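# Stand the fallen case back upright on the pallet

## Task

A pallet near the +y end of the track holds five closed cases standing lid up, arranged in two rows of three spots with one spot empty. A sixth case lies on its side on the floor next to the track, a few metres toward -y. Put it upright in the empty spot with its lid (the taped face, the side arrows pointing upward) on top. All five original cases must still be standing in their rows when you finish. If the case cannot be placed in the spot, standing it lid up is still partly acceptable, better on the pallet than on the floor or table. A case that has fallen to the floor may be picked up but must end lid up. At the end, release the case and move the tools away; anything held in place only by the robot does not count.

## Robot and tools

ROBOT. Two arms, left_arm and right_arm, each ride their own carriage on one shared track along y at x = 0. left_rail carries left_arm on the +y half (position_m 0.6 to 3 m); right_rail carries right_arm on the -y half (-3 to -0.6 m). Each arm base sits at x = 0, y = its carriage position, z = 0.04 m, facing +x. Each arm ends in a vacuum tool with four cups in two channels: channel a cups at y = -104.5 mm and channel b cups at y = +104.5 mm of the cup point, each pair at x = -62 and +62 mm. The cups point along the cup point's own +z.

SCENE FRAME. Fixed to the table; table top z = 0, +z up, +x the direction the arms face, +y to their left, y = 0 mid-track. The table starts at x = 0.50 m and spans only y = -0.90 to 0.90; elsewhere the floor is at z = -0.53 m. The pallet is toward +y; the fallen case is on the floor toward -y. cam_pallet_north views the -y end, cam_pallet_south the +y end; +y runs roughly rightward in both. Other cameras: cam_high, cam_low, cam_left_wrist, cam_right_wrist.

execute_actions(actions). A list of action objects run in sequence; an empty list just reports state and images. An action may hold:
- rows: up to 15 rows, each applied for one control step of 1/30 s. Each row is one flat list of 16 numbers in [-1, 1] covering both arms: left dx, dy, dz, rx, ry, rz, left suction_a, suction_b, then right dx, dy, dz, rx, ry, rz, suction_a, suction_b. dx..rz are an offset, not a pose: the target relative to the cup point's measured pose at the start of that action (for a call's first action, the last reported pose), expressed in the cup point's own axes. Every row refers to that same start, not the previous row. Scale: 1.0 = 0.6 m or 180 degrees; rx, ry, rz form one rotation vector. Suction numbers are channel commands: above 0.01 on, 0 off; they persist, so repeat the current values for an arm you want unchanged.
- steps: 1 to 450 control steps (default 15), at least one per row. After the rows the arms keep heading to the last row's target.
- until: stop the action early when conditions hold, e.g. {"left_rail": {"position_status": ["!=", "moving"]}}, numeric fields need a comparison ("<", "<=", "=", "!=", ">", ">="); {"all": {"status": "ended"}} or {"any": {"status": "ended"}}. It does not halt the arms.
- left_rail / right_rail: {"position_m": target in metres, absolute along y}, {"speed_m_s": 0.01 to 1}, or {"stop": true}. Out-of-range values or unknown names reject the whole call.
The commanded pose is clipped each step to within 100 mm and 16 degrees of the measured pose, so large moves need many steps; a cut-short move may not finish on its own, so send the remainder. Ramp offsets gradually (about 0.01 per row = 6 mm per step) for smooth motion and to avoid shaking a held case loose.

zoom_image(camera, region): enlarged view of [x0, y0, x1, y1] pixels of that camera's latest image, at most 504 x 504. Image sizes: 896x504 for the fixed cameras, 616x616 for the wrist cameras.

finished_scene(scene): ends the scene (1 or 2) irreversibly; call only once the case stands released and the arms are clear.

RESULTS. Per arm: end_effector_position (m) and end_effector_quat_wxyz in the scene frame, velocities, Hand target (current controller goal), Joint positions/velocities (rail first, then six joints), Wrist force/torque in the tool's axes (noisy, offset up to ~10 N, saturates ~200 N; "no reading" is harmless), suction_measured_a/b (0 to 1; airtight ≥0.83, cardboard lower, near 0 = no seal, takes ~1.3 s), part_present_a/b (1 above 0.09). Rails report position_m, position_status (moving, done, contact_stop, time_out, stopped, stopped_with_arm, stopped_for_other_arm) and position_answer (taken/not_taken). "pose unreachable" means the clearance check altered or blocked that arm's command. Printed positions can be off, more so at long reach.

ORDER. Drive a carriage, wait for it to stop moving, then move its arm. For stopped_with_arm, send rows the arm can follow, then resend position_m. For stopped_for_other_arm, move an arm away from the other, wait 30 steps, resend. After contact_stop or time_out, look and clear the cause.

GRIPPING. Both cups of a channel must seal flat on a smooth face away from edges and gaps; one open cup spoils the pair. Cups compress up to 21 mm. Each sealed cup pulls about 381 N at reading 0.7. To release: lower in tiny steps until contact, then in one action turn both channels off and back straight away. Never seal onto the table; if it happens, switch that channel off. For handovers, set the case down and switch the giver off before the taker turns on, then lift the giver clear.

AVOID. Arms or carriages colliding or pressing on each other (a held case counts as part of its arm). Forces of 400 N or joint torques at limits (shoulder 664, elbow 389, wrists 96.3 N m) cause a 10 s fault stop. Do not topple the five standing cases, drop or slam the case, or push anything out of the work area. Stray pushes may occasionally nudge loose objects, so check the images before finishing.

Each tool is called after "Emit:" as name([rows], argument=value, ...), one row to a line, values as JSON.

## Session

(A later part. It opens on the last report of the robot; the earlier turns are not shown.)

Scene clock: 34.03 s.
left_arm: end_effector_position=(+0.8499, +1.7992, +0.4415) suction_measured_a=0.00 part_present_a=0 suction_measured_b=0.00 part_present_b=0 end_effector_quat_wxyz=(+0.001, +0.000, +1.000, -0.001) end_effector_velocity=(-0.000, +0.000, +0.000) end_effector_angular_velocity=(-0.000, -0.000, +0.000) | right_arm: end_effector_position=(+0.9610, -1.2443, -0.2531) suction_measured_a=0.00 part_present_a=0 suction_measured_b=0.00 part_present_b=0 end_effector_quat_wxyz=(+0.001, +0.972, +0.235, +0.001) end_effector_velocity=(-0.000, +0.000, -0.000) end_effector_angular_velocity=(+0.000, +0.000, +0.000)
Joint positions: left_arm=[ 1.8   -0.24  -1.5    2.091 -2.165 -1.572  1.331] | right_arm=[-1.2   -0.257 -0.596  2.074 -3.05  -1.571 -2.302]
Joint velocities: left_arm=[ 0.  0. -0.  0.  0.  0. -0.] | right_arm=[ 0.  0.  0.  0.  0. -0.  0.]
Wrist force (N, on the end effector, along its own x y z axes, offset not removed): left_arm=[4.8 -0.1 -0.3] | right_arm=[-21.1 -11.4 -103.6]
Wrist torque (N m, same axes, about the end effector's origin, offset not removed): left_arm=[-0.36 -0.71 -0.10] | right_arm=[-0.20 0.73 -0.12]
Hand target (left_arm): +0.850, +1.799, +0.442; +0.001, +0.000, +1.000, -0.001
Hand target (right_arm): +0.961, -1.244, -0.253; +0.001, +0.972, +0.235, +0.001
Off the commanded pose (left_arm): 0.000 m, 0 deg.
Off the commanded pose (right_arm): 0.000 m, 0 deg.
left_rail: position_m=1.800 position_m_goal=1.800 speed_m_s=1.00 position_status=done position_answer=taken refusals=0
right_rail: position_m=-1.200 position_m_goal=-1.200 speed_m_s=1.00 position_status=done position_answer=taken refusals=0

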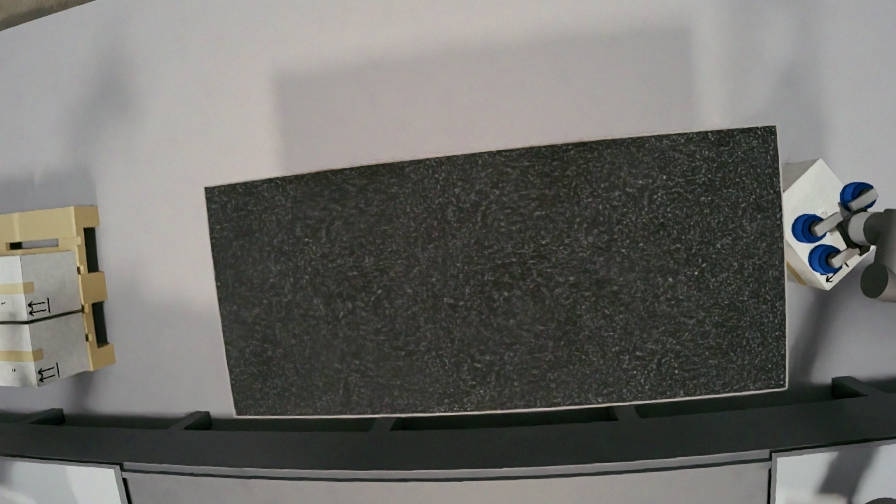

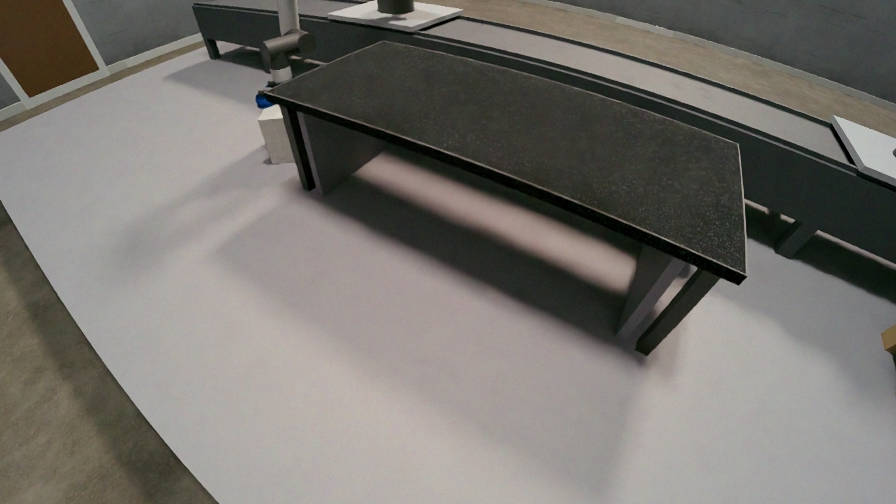

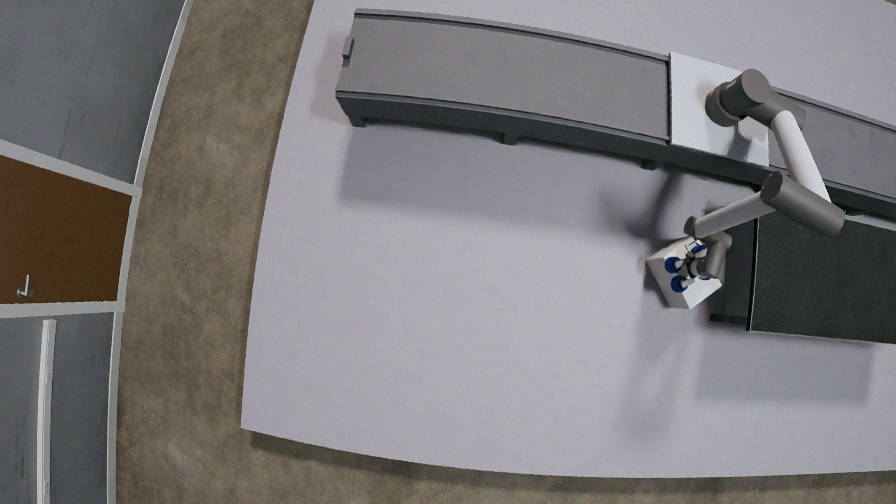

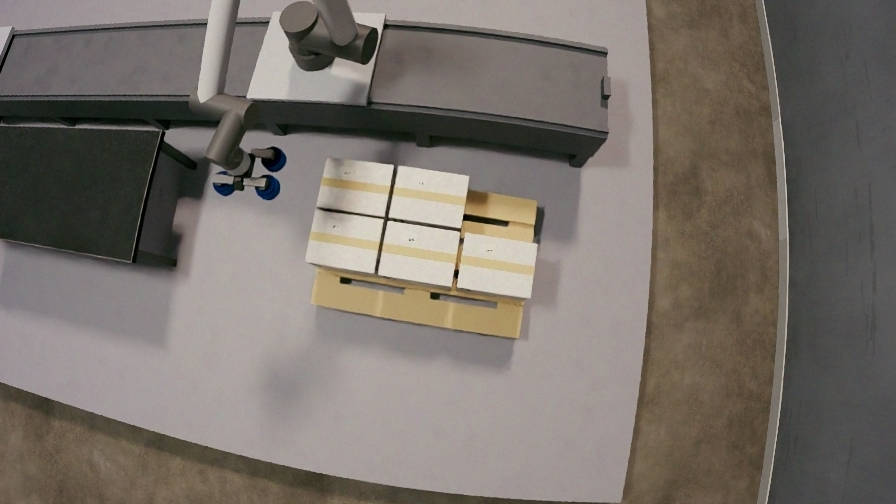

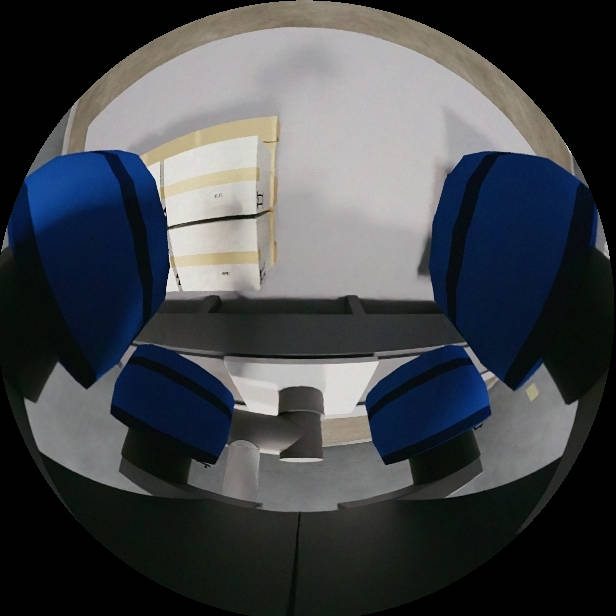

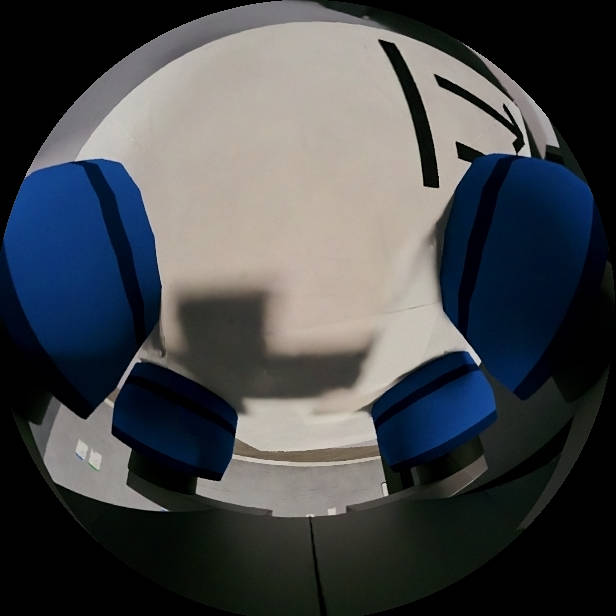

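Emit:
execute_actions([
  {"rows":[[0,0,0,0,0,0,0,0,0,0,-0.06,0,0,0,0,0]],"steps":15},
  {"rows":[[0,0,0,0,0,0,0,0,0.04,-0.11,0,0,0,0,0,0]],"steps":25},
  {"rows":[[0,0,0,0,0,0,0,0,0,0,0.03,0,0,0,0,1],[0,0,0,0,0,0,0,0,0,0,0.058,0,0,0,0,1]],"steps":55},
])

Scene clock: 40.60 s.
left_arm: end_effector_position=(+0.8499, +1.7992, +0.4415) suction_measured_a=0.00 part_present_a=0 suction_measured_b=0.00 part_present_b=0 end_effector_quat_wxyz=(+0.001, +0.000, +1.000, -0.001) end_effector_velocity=(+0.000, -0.000, -0.000) end_effector_angular_velocity=(-0.000, +0.000, -0.000) | right_arm: end_effector_position=(+0.9519, -1.1748, -0.2532) suction_measured_a=0.00 part_present_a=0 suction_measured_b=0.94 part_present_b=1 end_effector_quat_wxyz=(+0.000, +0.972, +0.235, +0.001) end_effector_velocity=(-0.000, -0.000, -0.000) end_effector_angular_velocity=(-0.000, +0.000, -0.000)
Joint positions: left_arm=[ 1.8   -0.24  -1.5    2.091 -2.165 -1.572  1.331] | right_arm=[-1.2   -0.186 -0.598  2.088 -3.063 -1.571 -2.231]
Joint velocities: left_arm=[ 0. -0.  0. -0. -0. -0.  0.] | right_arm=[ 0. -0.  0. -0. -0. -0.  0.]
Wrist force (N, on the end effector, along its own x y z axes, offset not removed): left_arm=[-0.3 -0.3 -0.6] | right_arm=[0.0 0.7 -66.8]
Wrist torque (N m, same axes, about the end effector's origin, offset not removed): left_arm=[-0.36 0.10 -0.03] | right_arm=[4.10 8.22 1.95]
Hand target (left_arm): +0.850, +1.799, +0.442; +0.001, +0.000, +1.000, -0.001
Hand target (right_arm): +0.952, -1.175, -0.253; +0.000, +0.972, +0.235, +0.001
Off the commanded pose (left_arm): 0.000 m, 0 deg.
Off the commanded pose (right_arm): 0.000 m, 0 deg.
left_rail: position_m=1.800 position_m_goal=1.800 speed_m_s=1.00 position_status=done position_answer=taken refusals=0
right_rail: position_m=-1.200 position_m_goal=-1.200 speed_m_s=1.00 position_status=done position_answer=taken refusals=0

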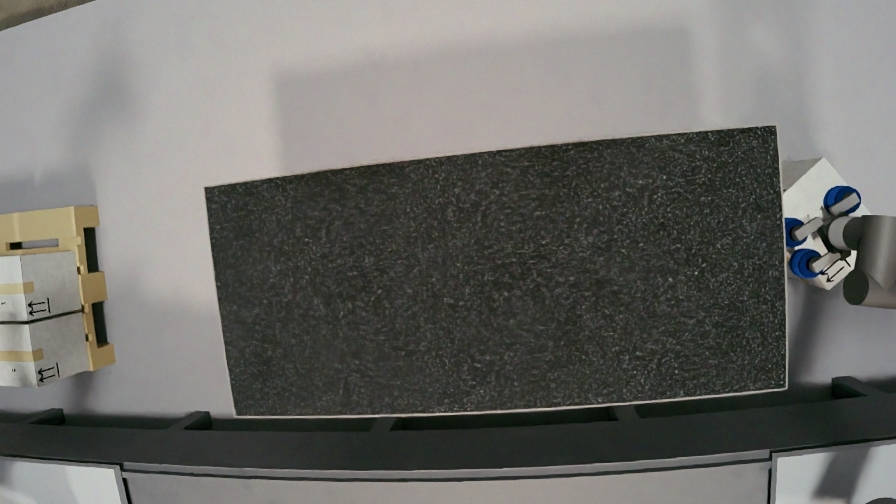

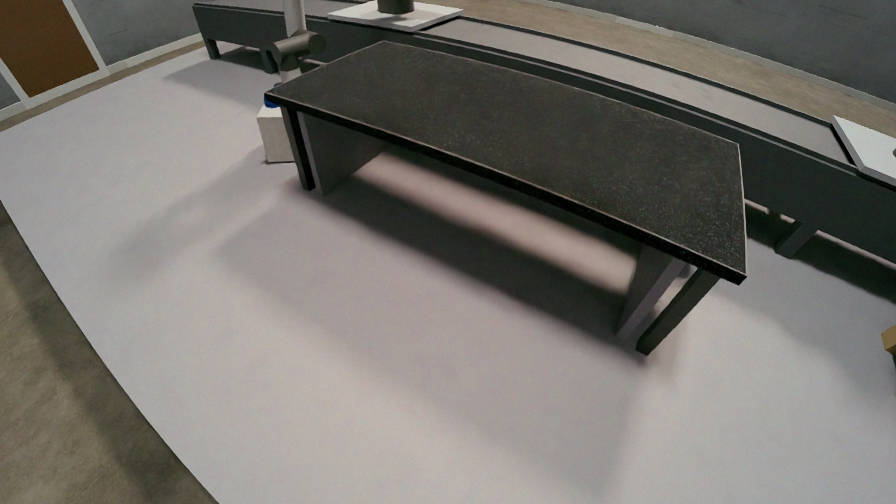

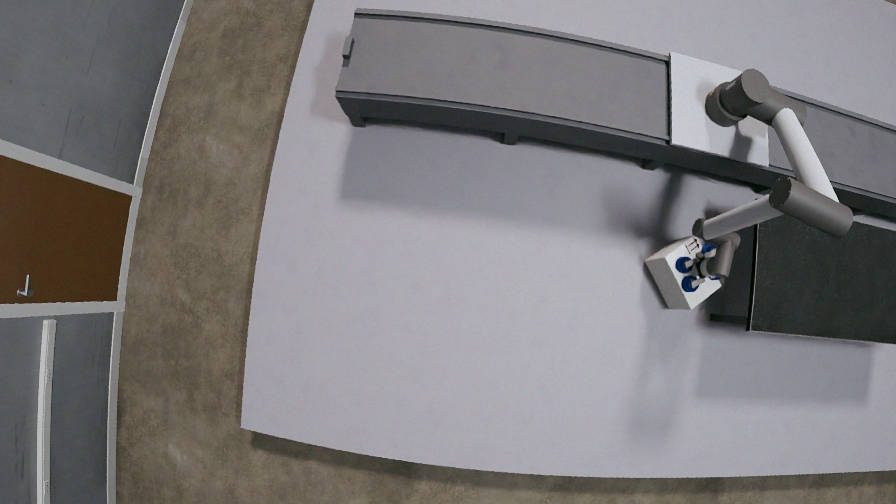

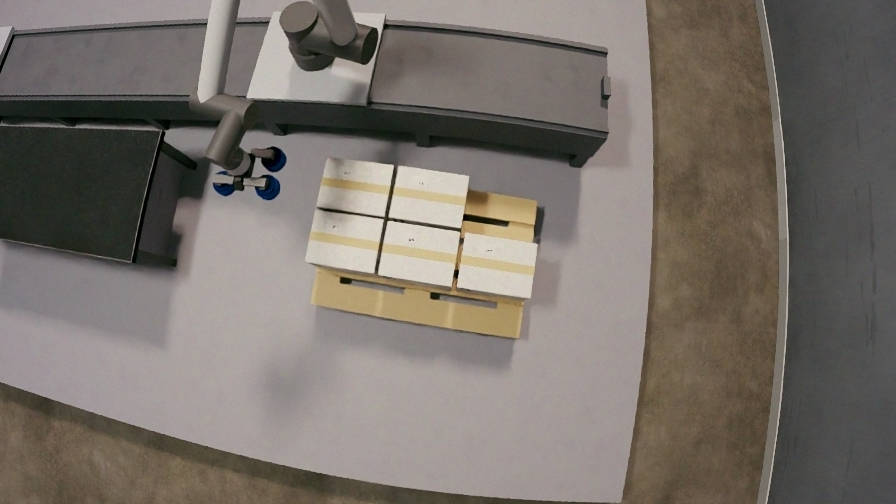

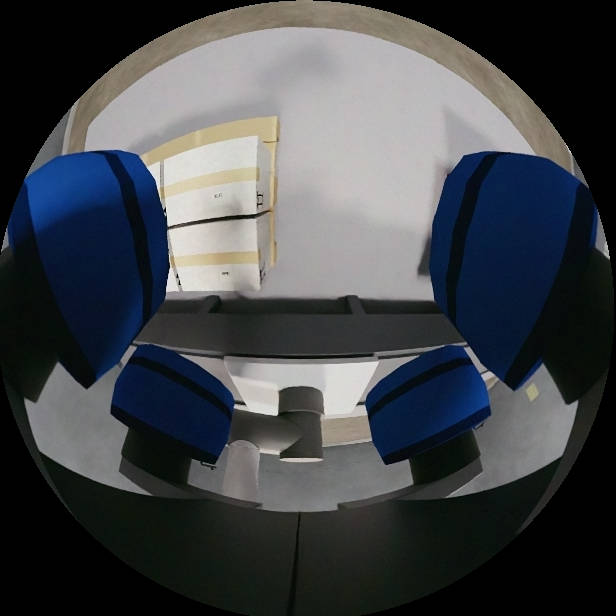

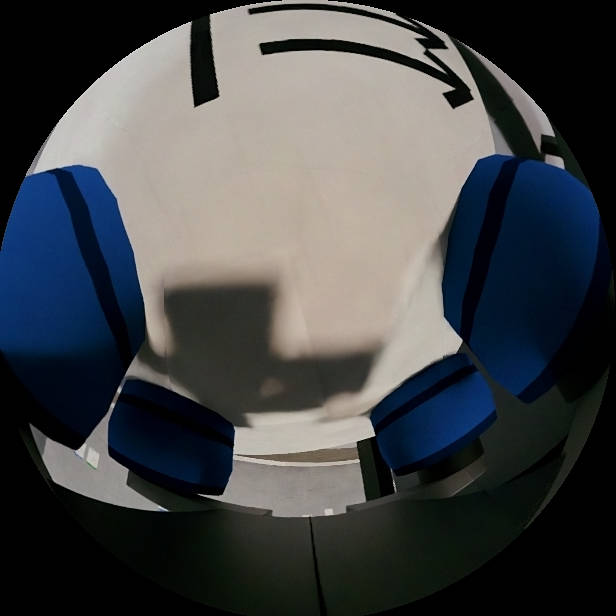

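Emit:
execute_actions([
  {"rows":[[0,0,0,0,0,0,0,0,0,0,-0.02,0,0,0,0,1],[0,0,0,0,0,0,0,0,0,0,-0.04,0,0,0,0,1]],"steps":20},
  {"rows":[[0,0,0,0,0,0,0,0,0,0.05,0,0,0,0,0,1],[0,0,0,0,0,0,0,0,0,0.12,0,0,0,0,0,1],[0,0,0,0,0,0,0,0,0,0.3,0,0,0,0,0,1]],"steps":40},
  {"rows":[[0,0,0,0,0,0,0,0,0,0,-0.05,0,0,0,0,1],[0,0,0,0,0,0,0,0,0,0,-0.15,0,0,0,0,1],[0,0,0,0,0,0,0,0,0,0,-0.3,0,0,0,0,1],[0,0,0,0,0,0,0,0,0,0,-0.5,0,0,0,0,1],[0,0,0,0,0,0,0,0,0,0,-0.7,0,0,0,0,1],[0,0,0,0,0,0,0,0,-0.3,0,-0.96,0,0,0,0,1]],"steps":100},
  {"rows":[[0,0,0,0,0,0,0,0,0,0,0,0,0,0.1,0,1],[0,0,0,0,0,0,0,0,0,0,0,0,0,0.2,0,1],[0,0,0,0,0,0,0,0,0,0,0,0,0,0.65,0,1]],"steps":120},
  {"rows":[[0,0,0,0,0,0,0,0,0,0,0,0.07,0,0,0,1],[0,0,0,0,0,0,0,0,0,0,0,0.2,0,0,0,1],[0,0,0,0,0,0,0,0,0,0,0.15,0.5,0,0,0,1]],"steps":130},
])

Scene clock: 63.13 s.
left_arm: end_effector_position=(+0.8499, +1.7992, +0.4415) suction_measured_a=0.00 part_present_a=0 suction_measured_b=0.00 part_present_b=0 end_effector_quat_wxyz=(+0.001, +0.000, +1.000, -0.001) end_effector_velocity=(-0.000, +0.000, +0.000) end_effector_angular_velocity=(-0.000, -0.000, +0.000) | right_arm: end_effector_position=(+0.8746, -1.4173, +0.2574) suction_measured_a=0.00 part_present_a=0 suction_measured_b=0.94 part_present_b=1 end_effector_quat_wxyz=(+0.486, -0.522, +0.513, -0.478) end_effector_velocity=(-0.000, -0.000, -0.000) end_effector_angular_velocity=(+0.000, +0.000, -0.000)
Joint positions: left_arm=[ 1.8   -0.24  -1.5    2.091 -2.165 -1.572  1.331] | right_arm=[-1.2   -0.688 -0.72   2.385 -4.713 -0.869 -0.06 ]
Joint velocities: left_arm=[ 0.  0. -0.  0. -0.  0. -0.] | right_arm=[ 0. -0.  0. -0. -0.  0. -0.]
Wrist force (N, on the end effector, along its own x y z axes, offset not removed): left_arm=[4.4 -1.8 -2.9] | right_arm=[-1.0 -45.4 -2.0]
Wrist torque (N m, same axes, about the end effector's origin, offset not removed): left_arm=[-0.53 -0.62 -0.14] | right_arm=[3.91 -0.13 -0.72]
Hand target (left_arm): +0.850, +1.799, +0.442; +0.001, +0.000, +1.000, -0.001
Hand target (right_arm): +0.875, -1.417, +0.257; +0.486, -0.522, +0.513, -0.478
Off the commanded pose (left_arm): 0.000 m, 0 deg.
Off the commanded pose (right_arm): 0.001 m, 4 deg.
left_rail: position_m=1.800 position_m_goal=1.800 speed_m_s=1.00 position_status=done position_answer=taken refusals=0
right_rail: position_m=-1.200 position_m_goal=-1.200 speed_m_s=1.00 position_status=done position_answer=taken refusals=0
joint sent to its limit (right arm) — the command would take joint 5 (wrist 1) past its lower limit, so that joint was sent only as far as its limit.

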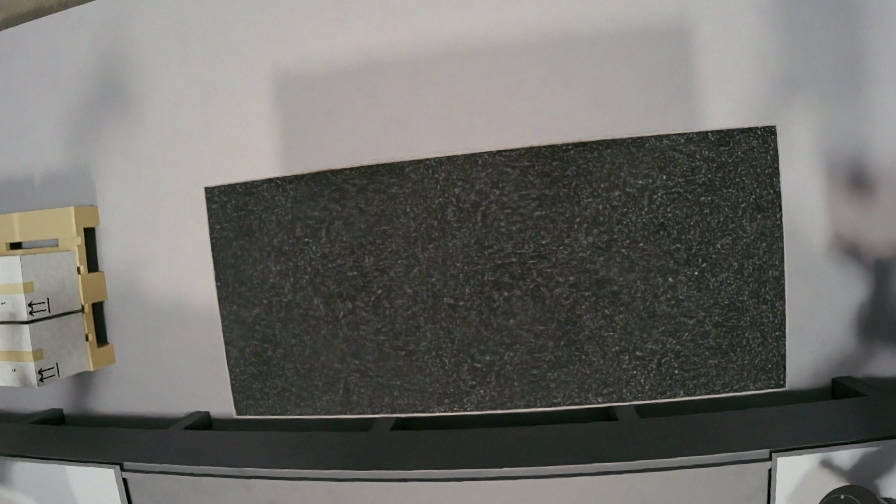

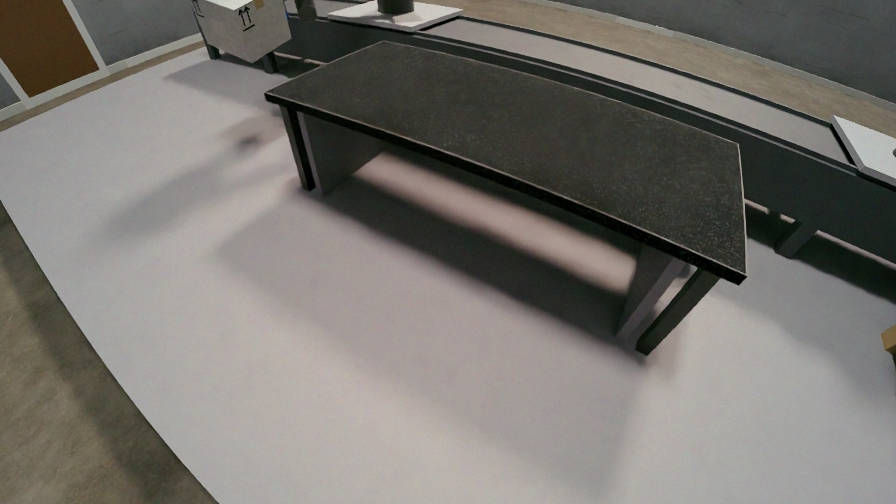

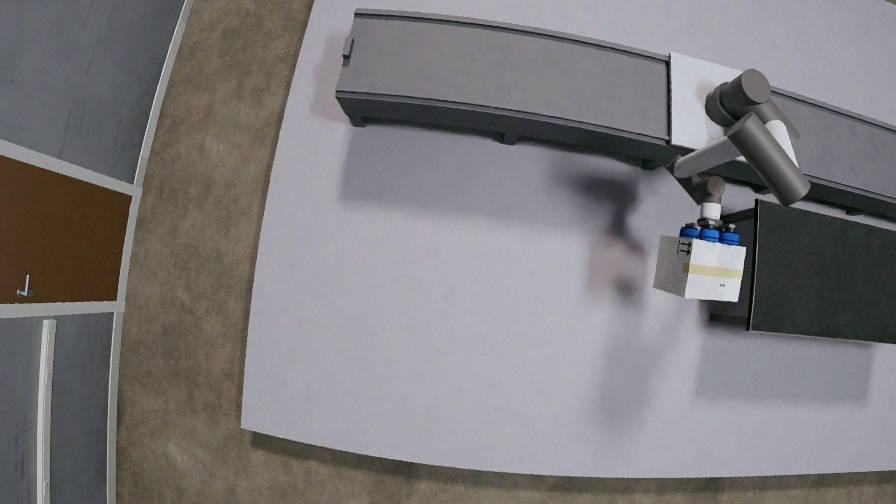

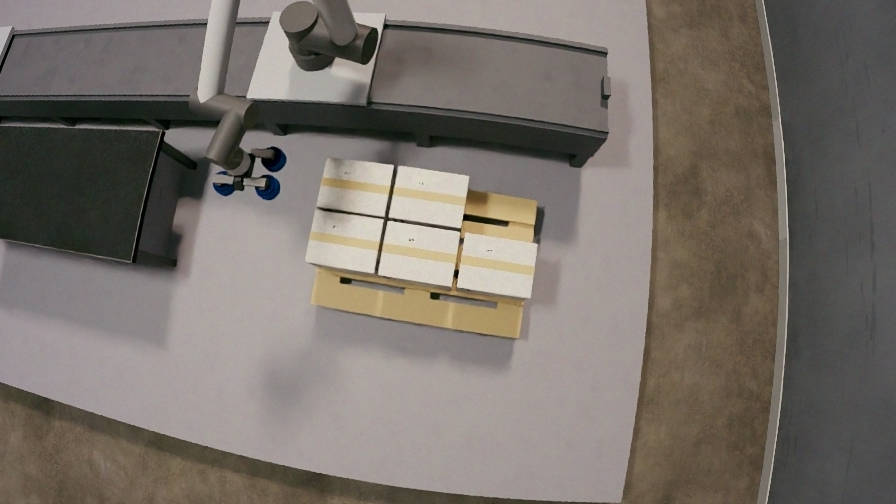

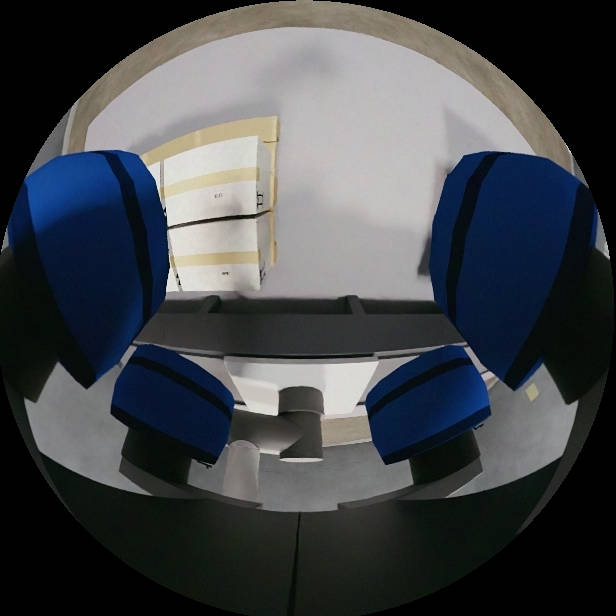

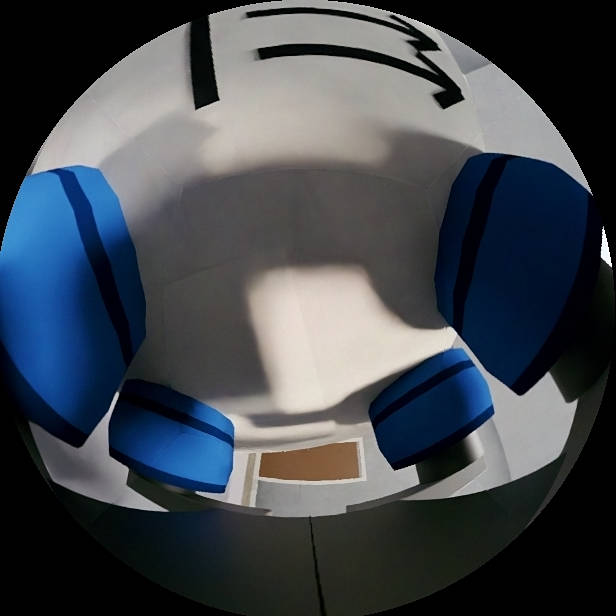

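Emit:
execute_actions([
  {"rows":[[0,0,0,0,0,0,0,0,0,-0.05,0,0,0,0,0,1],[0,0,0,0,0,0,0,0,0,-0.17,0,0.02,0,0,0,1]],"steps":40},
  {"right_rail":{"position_m":-0.6,"speed_m_s":0.5},"steps":200,"until":{"right_rail":{"position_status":["!=","moving"]}}},
  {"rows":[[0,0,0,0,0,0,0,0,-0.1,0,0,0,0,0,0,1],[0,0,0,0,0,0,0,0,-0.2,0,0,0,0,0,0,1],[0,0,0,0,0,0,0,0,-1,0,0,0,0,0,0,1]],"steps":120},
  {"rows":[[0,0,0,0,0,0,0,0,-0.1,0,0,0,0,0,0,1],[0,0,0,0,0,0,0,0,-0.3,0,0,0,0,0,0,1]],"steps":50},
])

Scene clock: 77.97 s.
left_arm: end_effector_position=(+0.8499, +1.7992, +0.4415) suction_measured_a=0.00 part_present_a=0 suction_measured_b=0.00 part_present_b=0 end_effector_quat_wxyz=(+0.001, +0.000, +1.000, -0.001) end_effector_velocity=(+0.000, -0.000, +0.000) end_effector_angular_velocity=(+0.000, -0.000, +0.000) | right_arm: end_effector_position=(+0.8684, -0.0373, +0.3600) suction_measured_a=0.00 part_present_a=0 suction_measured_b=0.94 part_present_b=1 end_effector_quat_wxyz=(+0.503, -0.506, +0.498, -0.493) end_effector_velocity=(-0.000, +0.000, -0.000) end_effector_angular_velocity=(-0.000, +0.000, +0.000)
Joint positions: left_arm=[ 1.8   -0.24  -1.5    2.091 -2.165 -1.572  1.331] | right_arm=[-0.6    0.513 -0.82   2.127 -4.439 -2.067  0.007]
Joint velocities: left_arm=[ 0. -0.  0. -0.  0.  0. -0.] | right_arm=[ 0.  0.  0. -0.  0. -0. -0.]
Wrist force (N, on the end effector, along its own x y z axes, offset not removed): left_arm=[4.9 -3.8 -1.7] | right_arm=[-3.6 -42.9 3.3]
Wrist torque (N m, same axes, about the end effector's origin, offset not removed): left_arm=[-0.85 -0.67 -0.03] | right_arm=[4.08 0.45 -0.76]
Hand target (left_arm): +0.850, +1.799, +0.442; +0.001, +0.000, +1.000, -0.001
Hand target (right_arm): +0.868, -0.037, +0.360; +0.503, -0.506, +0.498, -0.493
Off the commanded pose (left_arm): 0.000 m, 0 deg.
Off the commanded pose (right_arm): 0.000 m, 0 deg.
left_rail: position_m=1.800 position_m_goal=1.800 speed_m_s=1.00 position_status=done position_answer=taken refusals=0
right_rail: position_m=-0.600 position_m_goal=-0.600 speed_m_s=0.50 position_status=done position_answer=taken refusals=0

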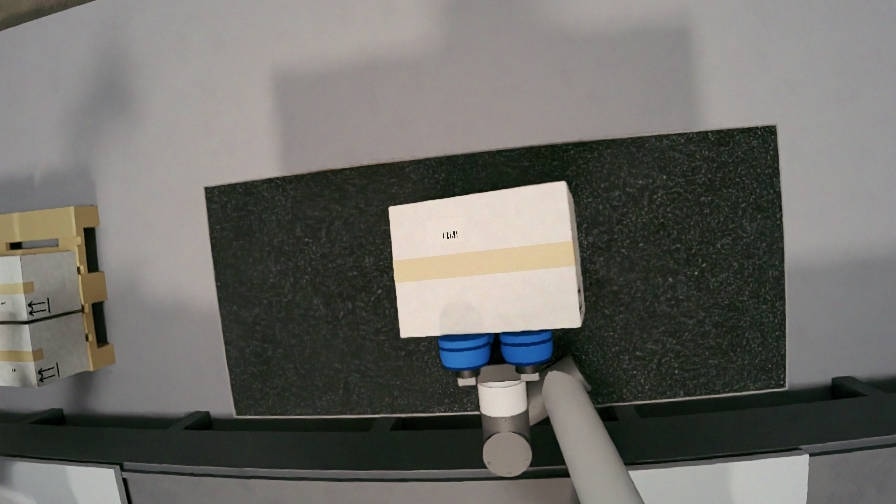

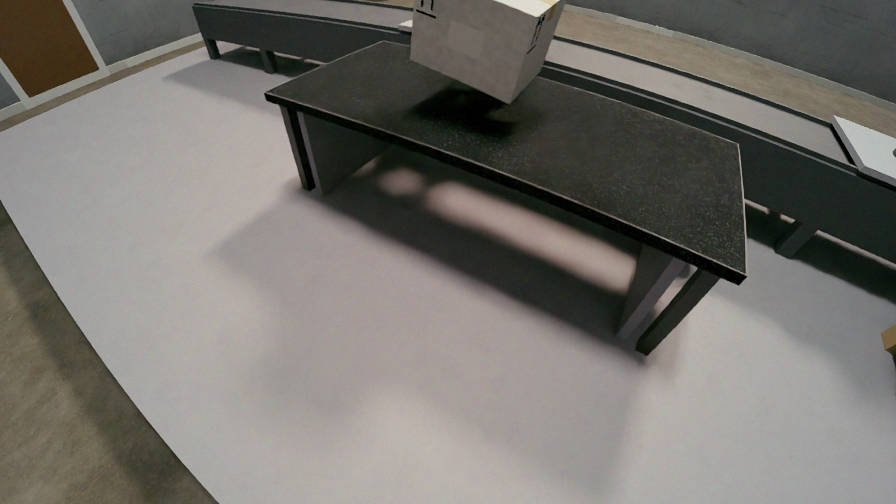

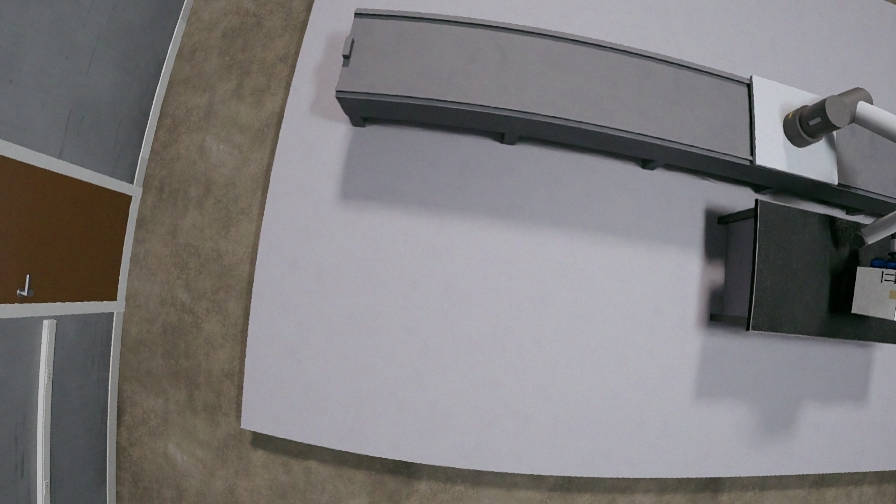

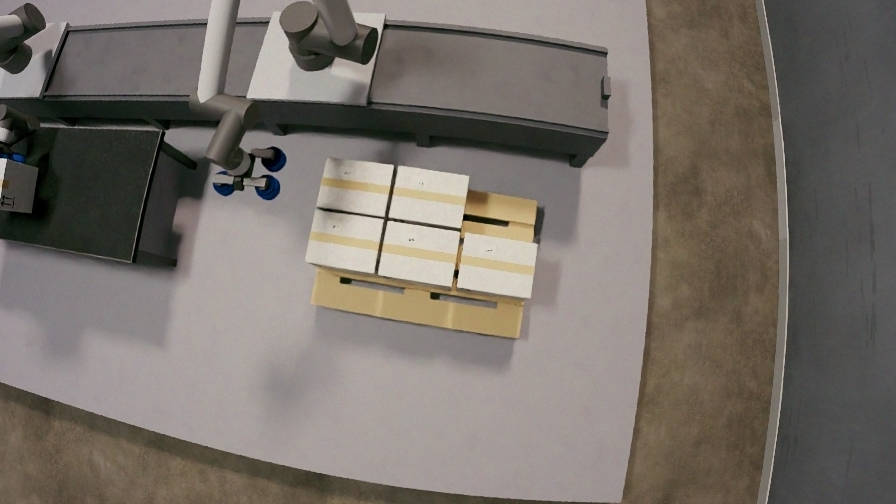

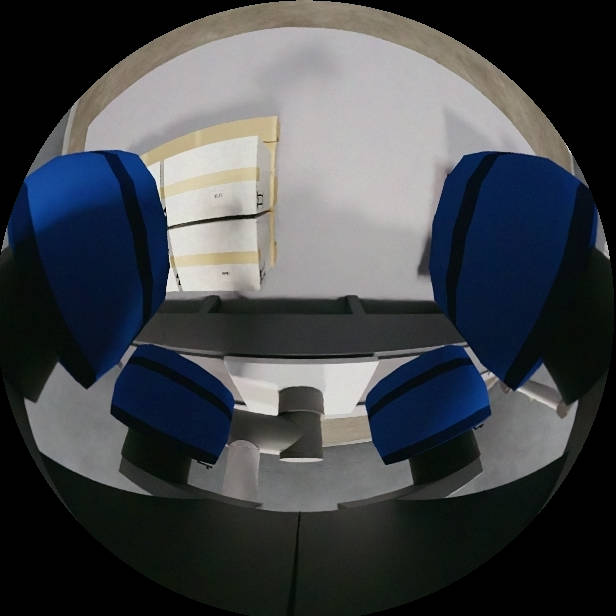

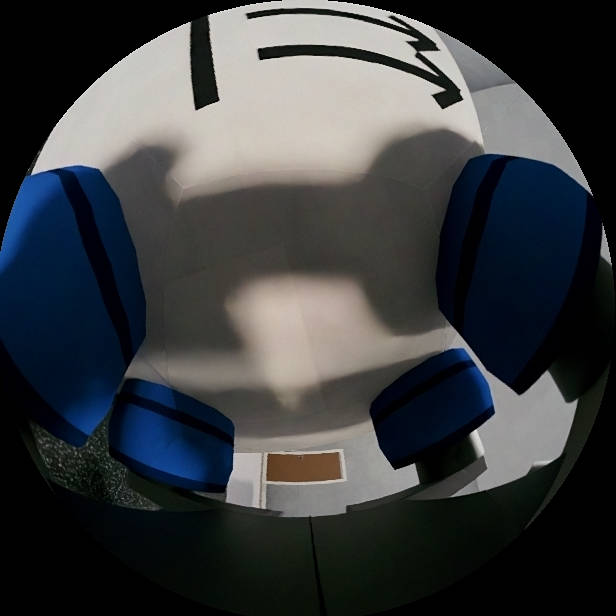

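Emit:
execute_actions([
  {"rows":[[0,0,0,0,0,0,0,0,0,0.04,0.01,0,0,0,0,1],[0,0,0,0,0,0,0,0,0,0.1,0.03,0,0,0,0,1],[0,0,0,0,0,0,0,0,0,0.17,0.05,0,0,0,0,1]],"steps":40},
  {"rows":[[0,0,0,0,0,0,0,0,0,0.008,0,0,0,0,0,1],[0,0,0,0,0,0,0,0,0,0.016,0,0,0,0,0,1]],"steps":20},
])

Scene clock: 85.17 s.
left_arm: end_effector_position=(+0.8499, +1.7992, +0.4415) suction_measured_a=0.00 part_present_a=0 suction_measured_b=0.00 part_present_b=0 end_effector_quat_wxyz=(+0.001, +0.000, +1.000, -0.001) end_effector_velocity=(-0.000, +0.000, +0.000) end_effector_angular_velocity=(-0.000, -0.000, +0.000) | right_arm: end_effector_position=(+0.8975, -0.0367, +0.2482) suction_measured_a=0.00 part_present_a=0 suction_measured_b=0.94 part_present_b=1 end_effector_quat_wxyz=(+0.503, -0.506, +0.498, -0.493) end_effector_velocity=(+0.000, +0.000, -0.000) end_effector_angular_velocity=(+0.000, -0.000, +0.000)
Joint positions: left_arm=[ 1.8   -0.24  -1.5    2.091 -2.165 -1.572  1.331] | right_arm=[-0.6    0.496 -0.667  2.068 -4.534 -2.05   0.007]
Joint velocities: left_arm=[ 0.  0. -0.  0. -0.  0. -0.] | right_arm=[ 0.     0.     0.001 -0.    -0.    -0.     0.   ]
Wrist force (N, on the end effector, along its own x y z axes, offset not removed): left_arm=[3.1 -1.9 -3.8] | right_arm=[-2.8 -39.6 -5.0]
Wrist torque (N m, same axes, about the end effector's origin, offset not removed): left_arm=[-0.62 -0.47 -0.03] | right_arm=[4.69 0.08 -0.88]
Hand target (left_arm): +0.850, +1.799, +0.442; +0.001, +0.000, +1.000, -0.001
Hand target (right_arm): +0.897, -0.037, +0.248; +0.503, -0.506, +0.498, -0.493
Off the commanded pose (left_arm): 0.000 m, 0 deg.
Off the commanded pose (right_arm): 0.000 m, 0 deg.
left_rail: position_m=1.800 position_m_goal=1.800 speed_m_s=1.00 position_status=done position_answer=taken refusals=0
right_rail: position_m=-0.600 position_m_goal=-0.600 speed_m_s=0.50 position_status=done position_answer=taken refusals=0

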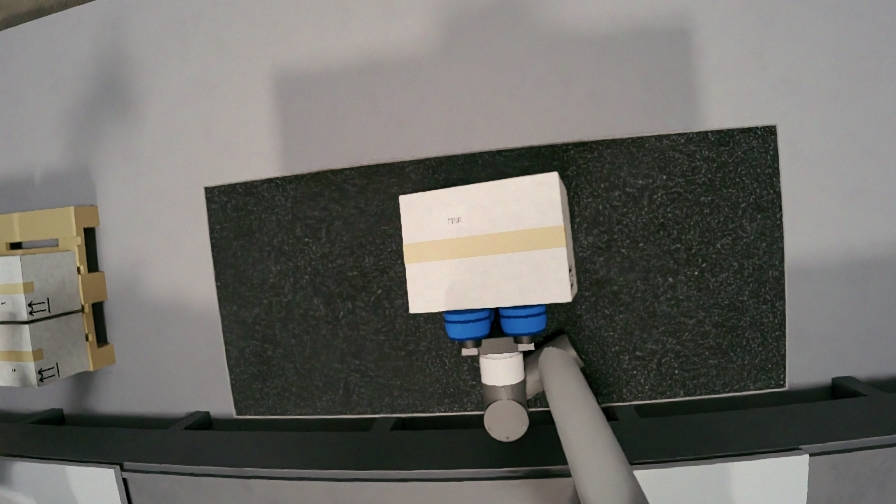

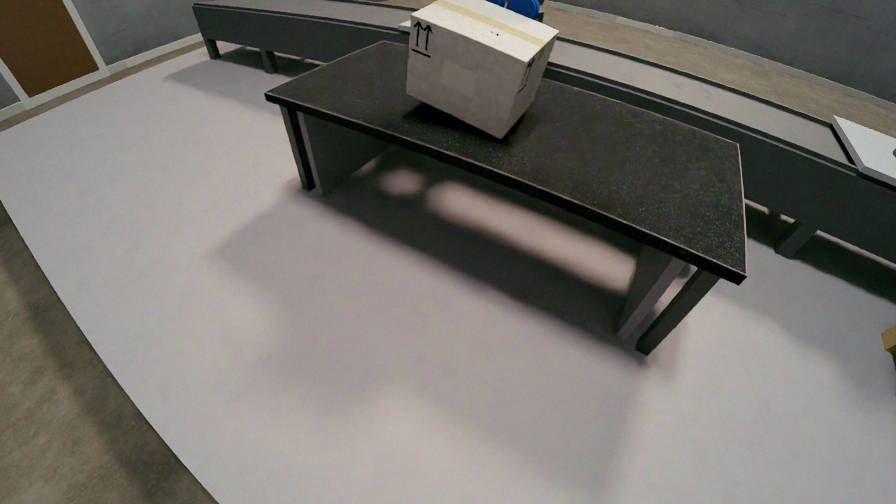

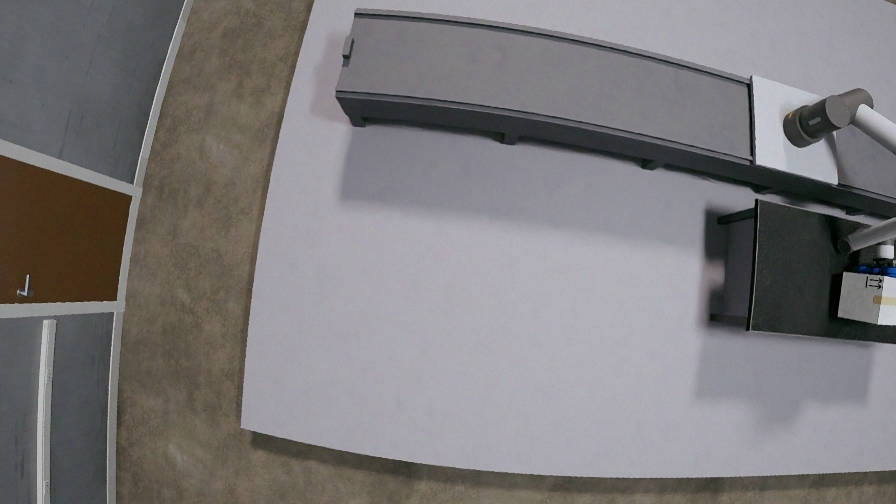

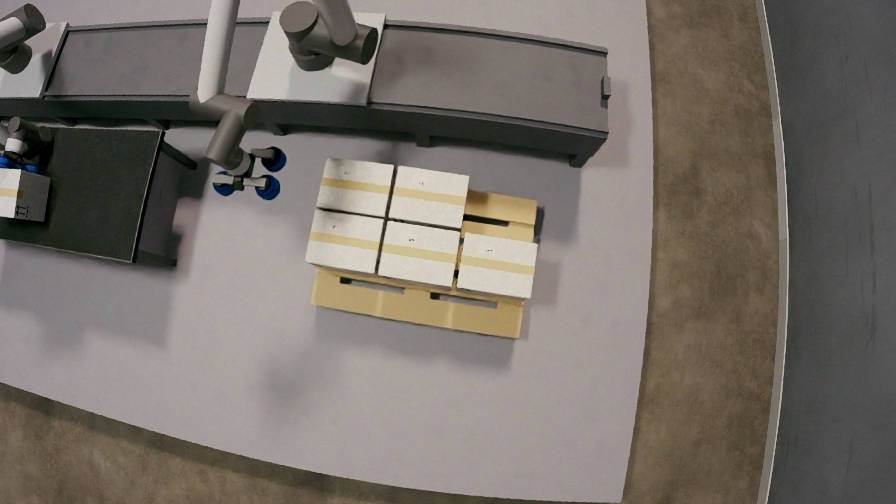

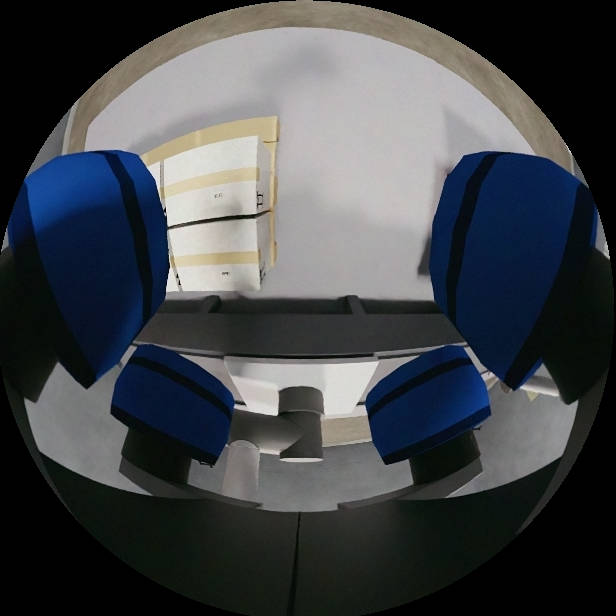

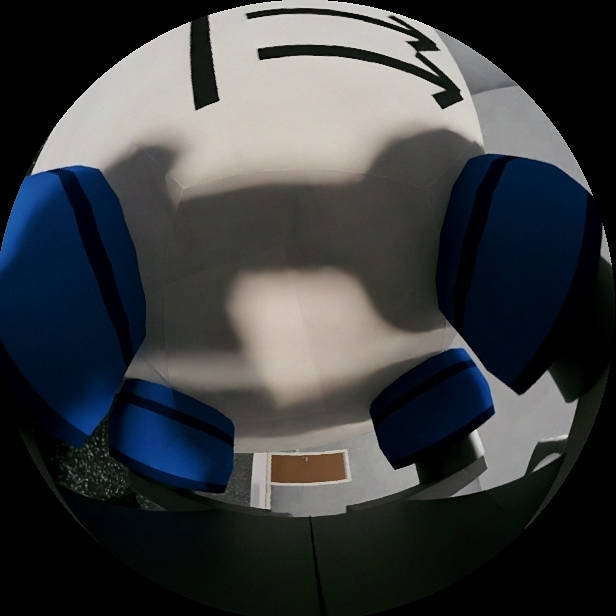

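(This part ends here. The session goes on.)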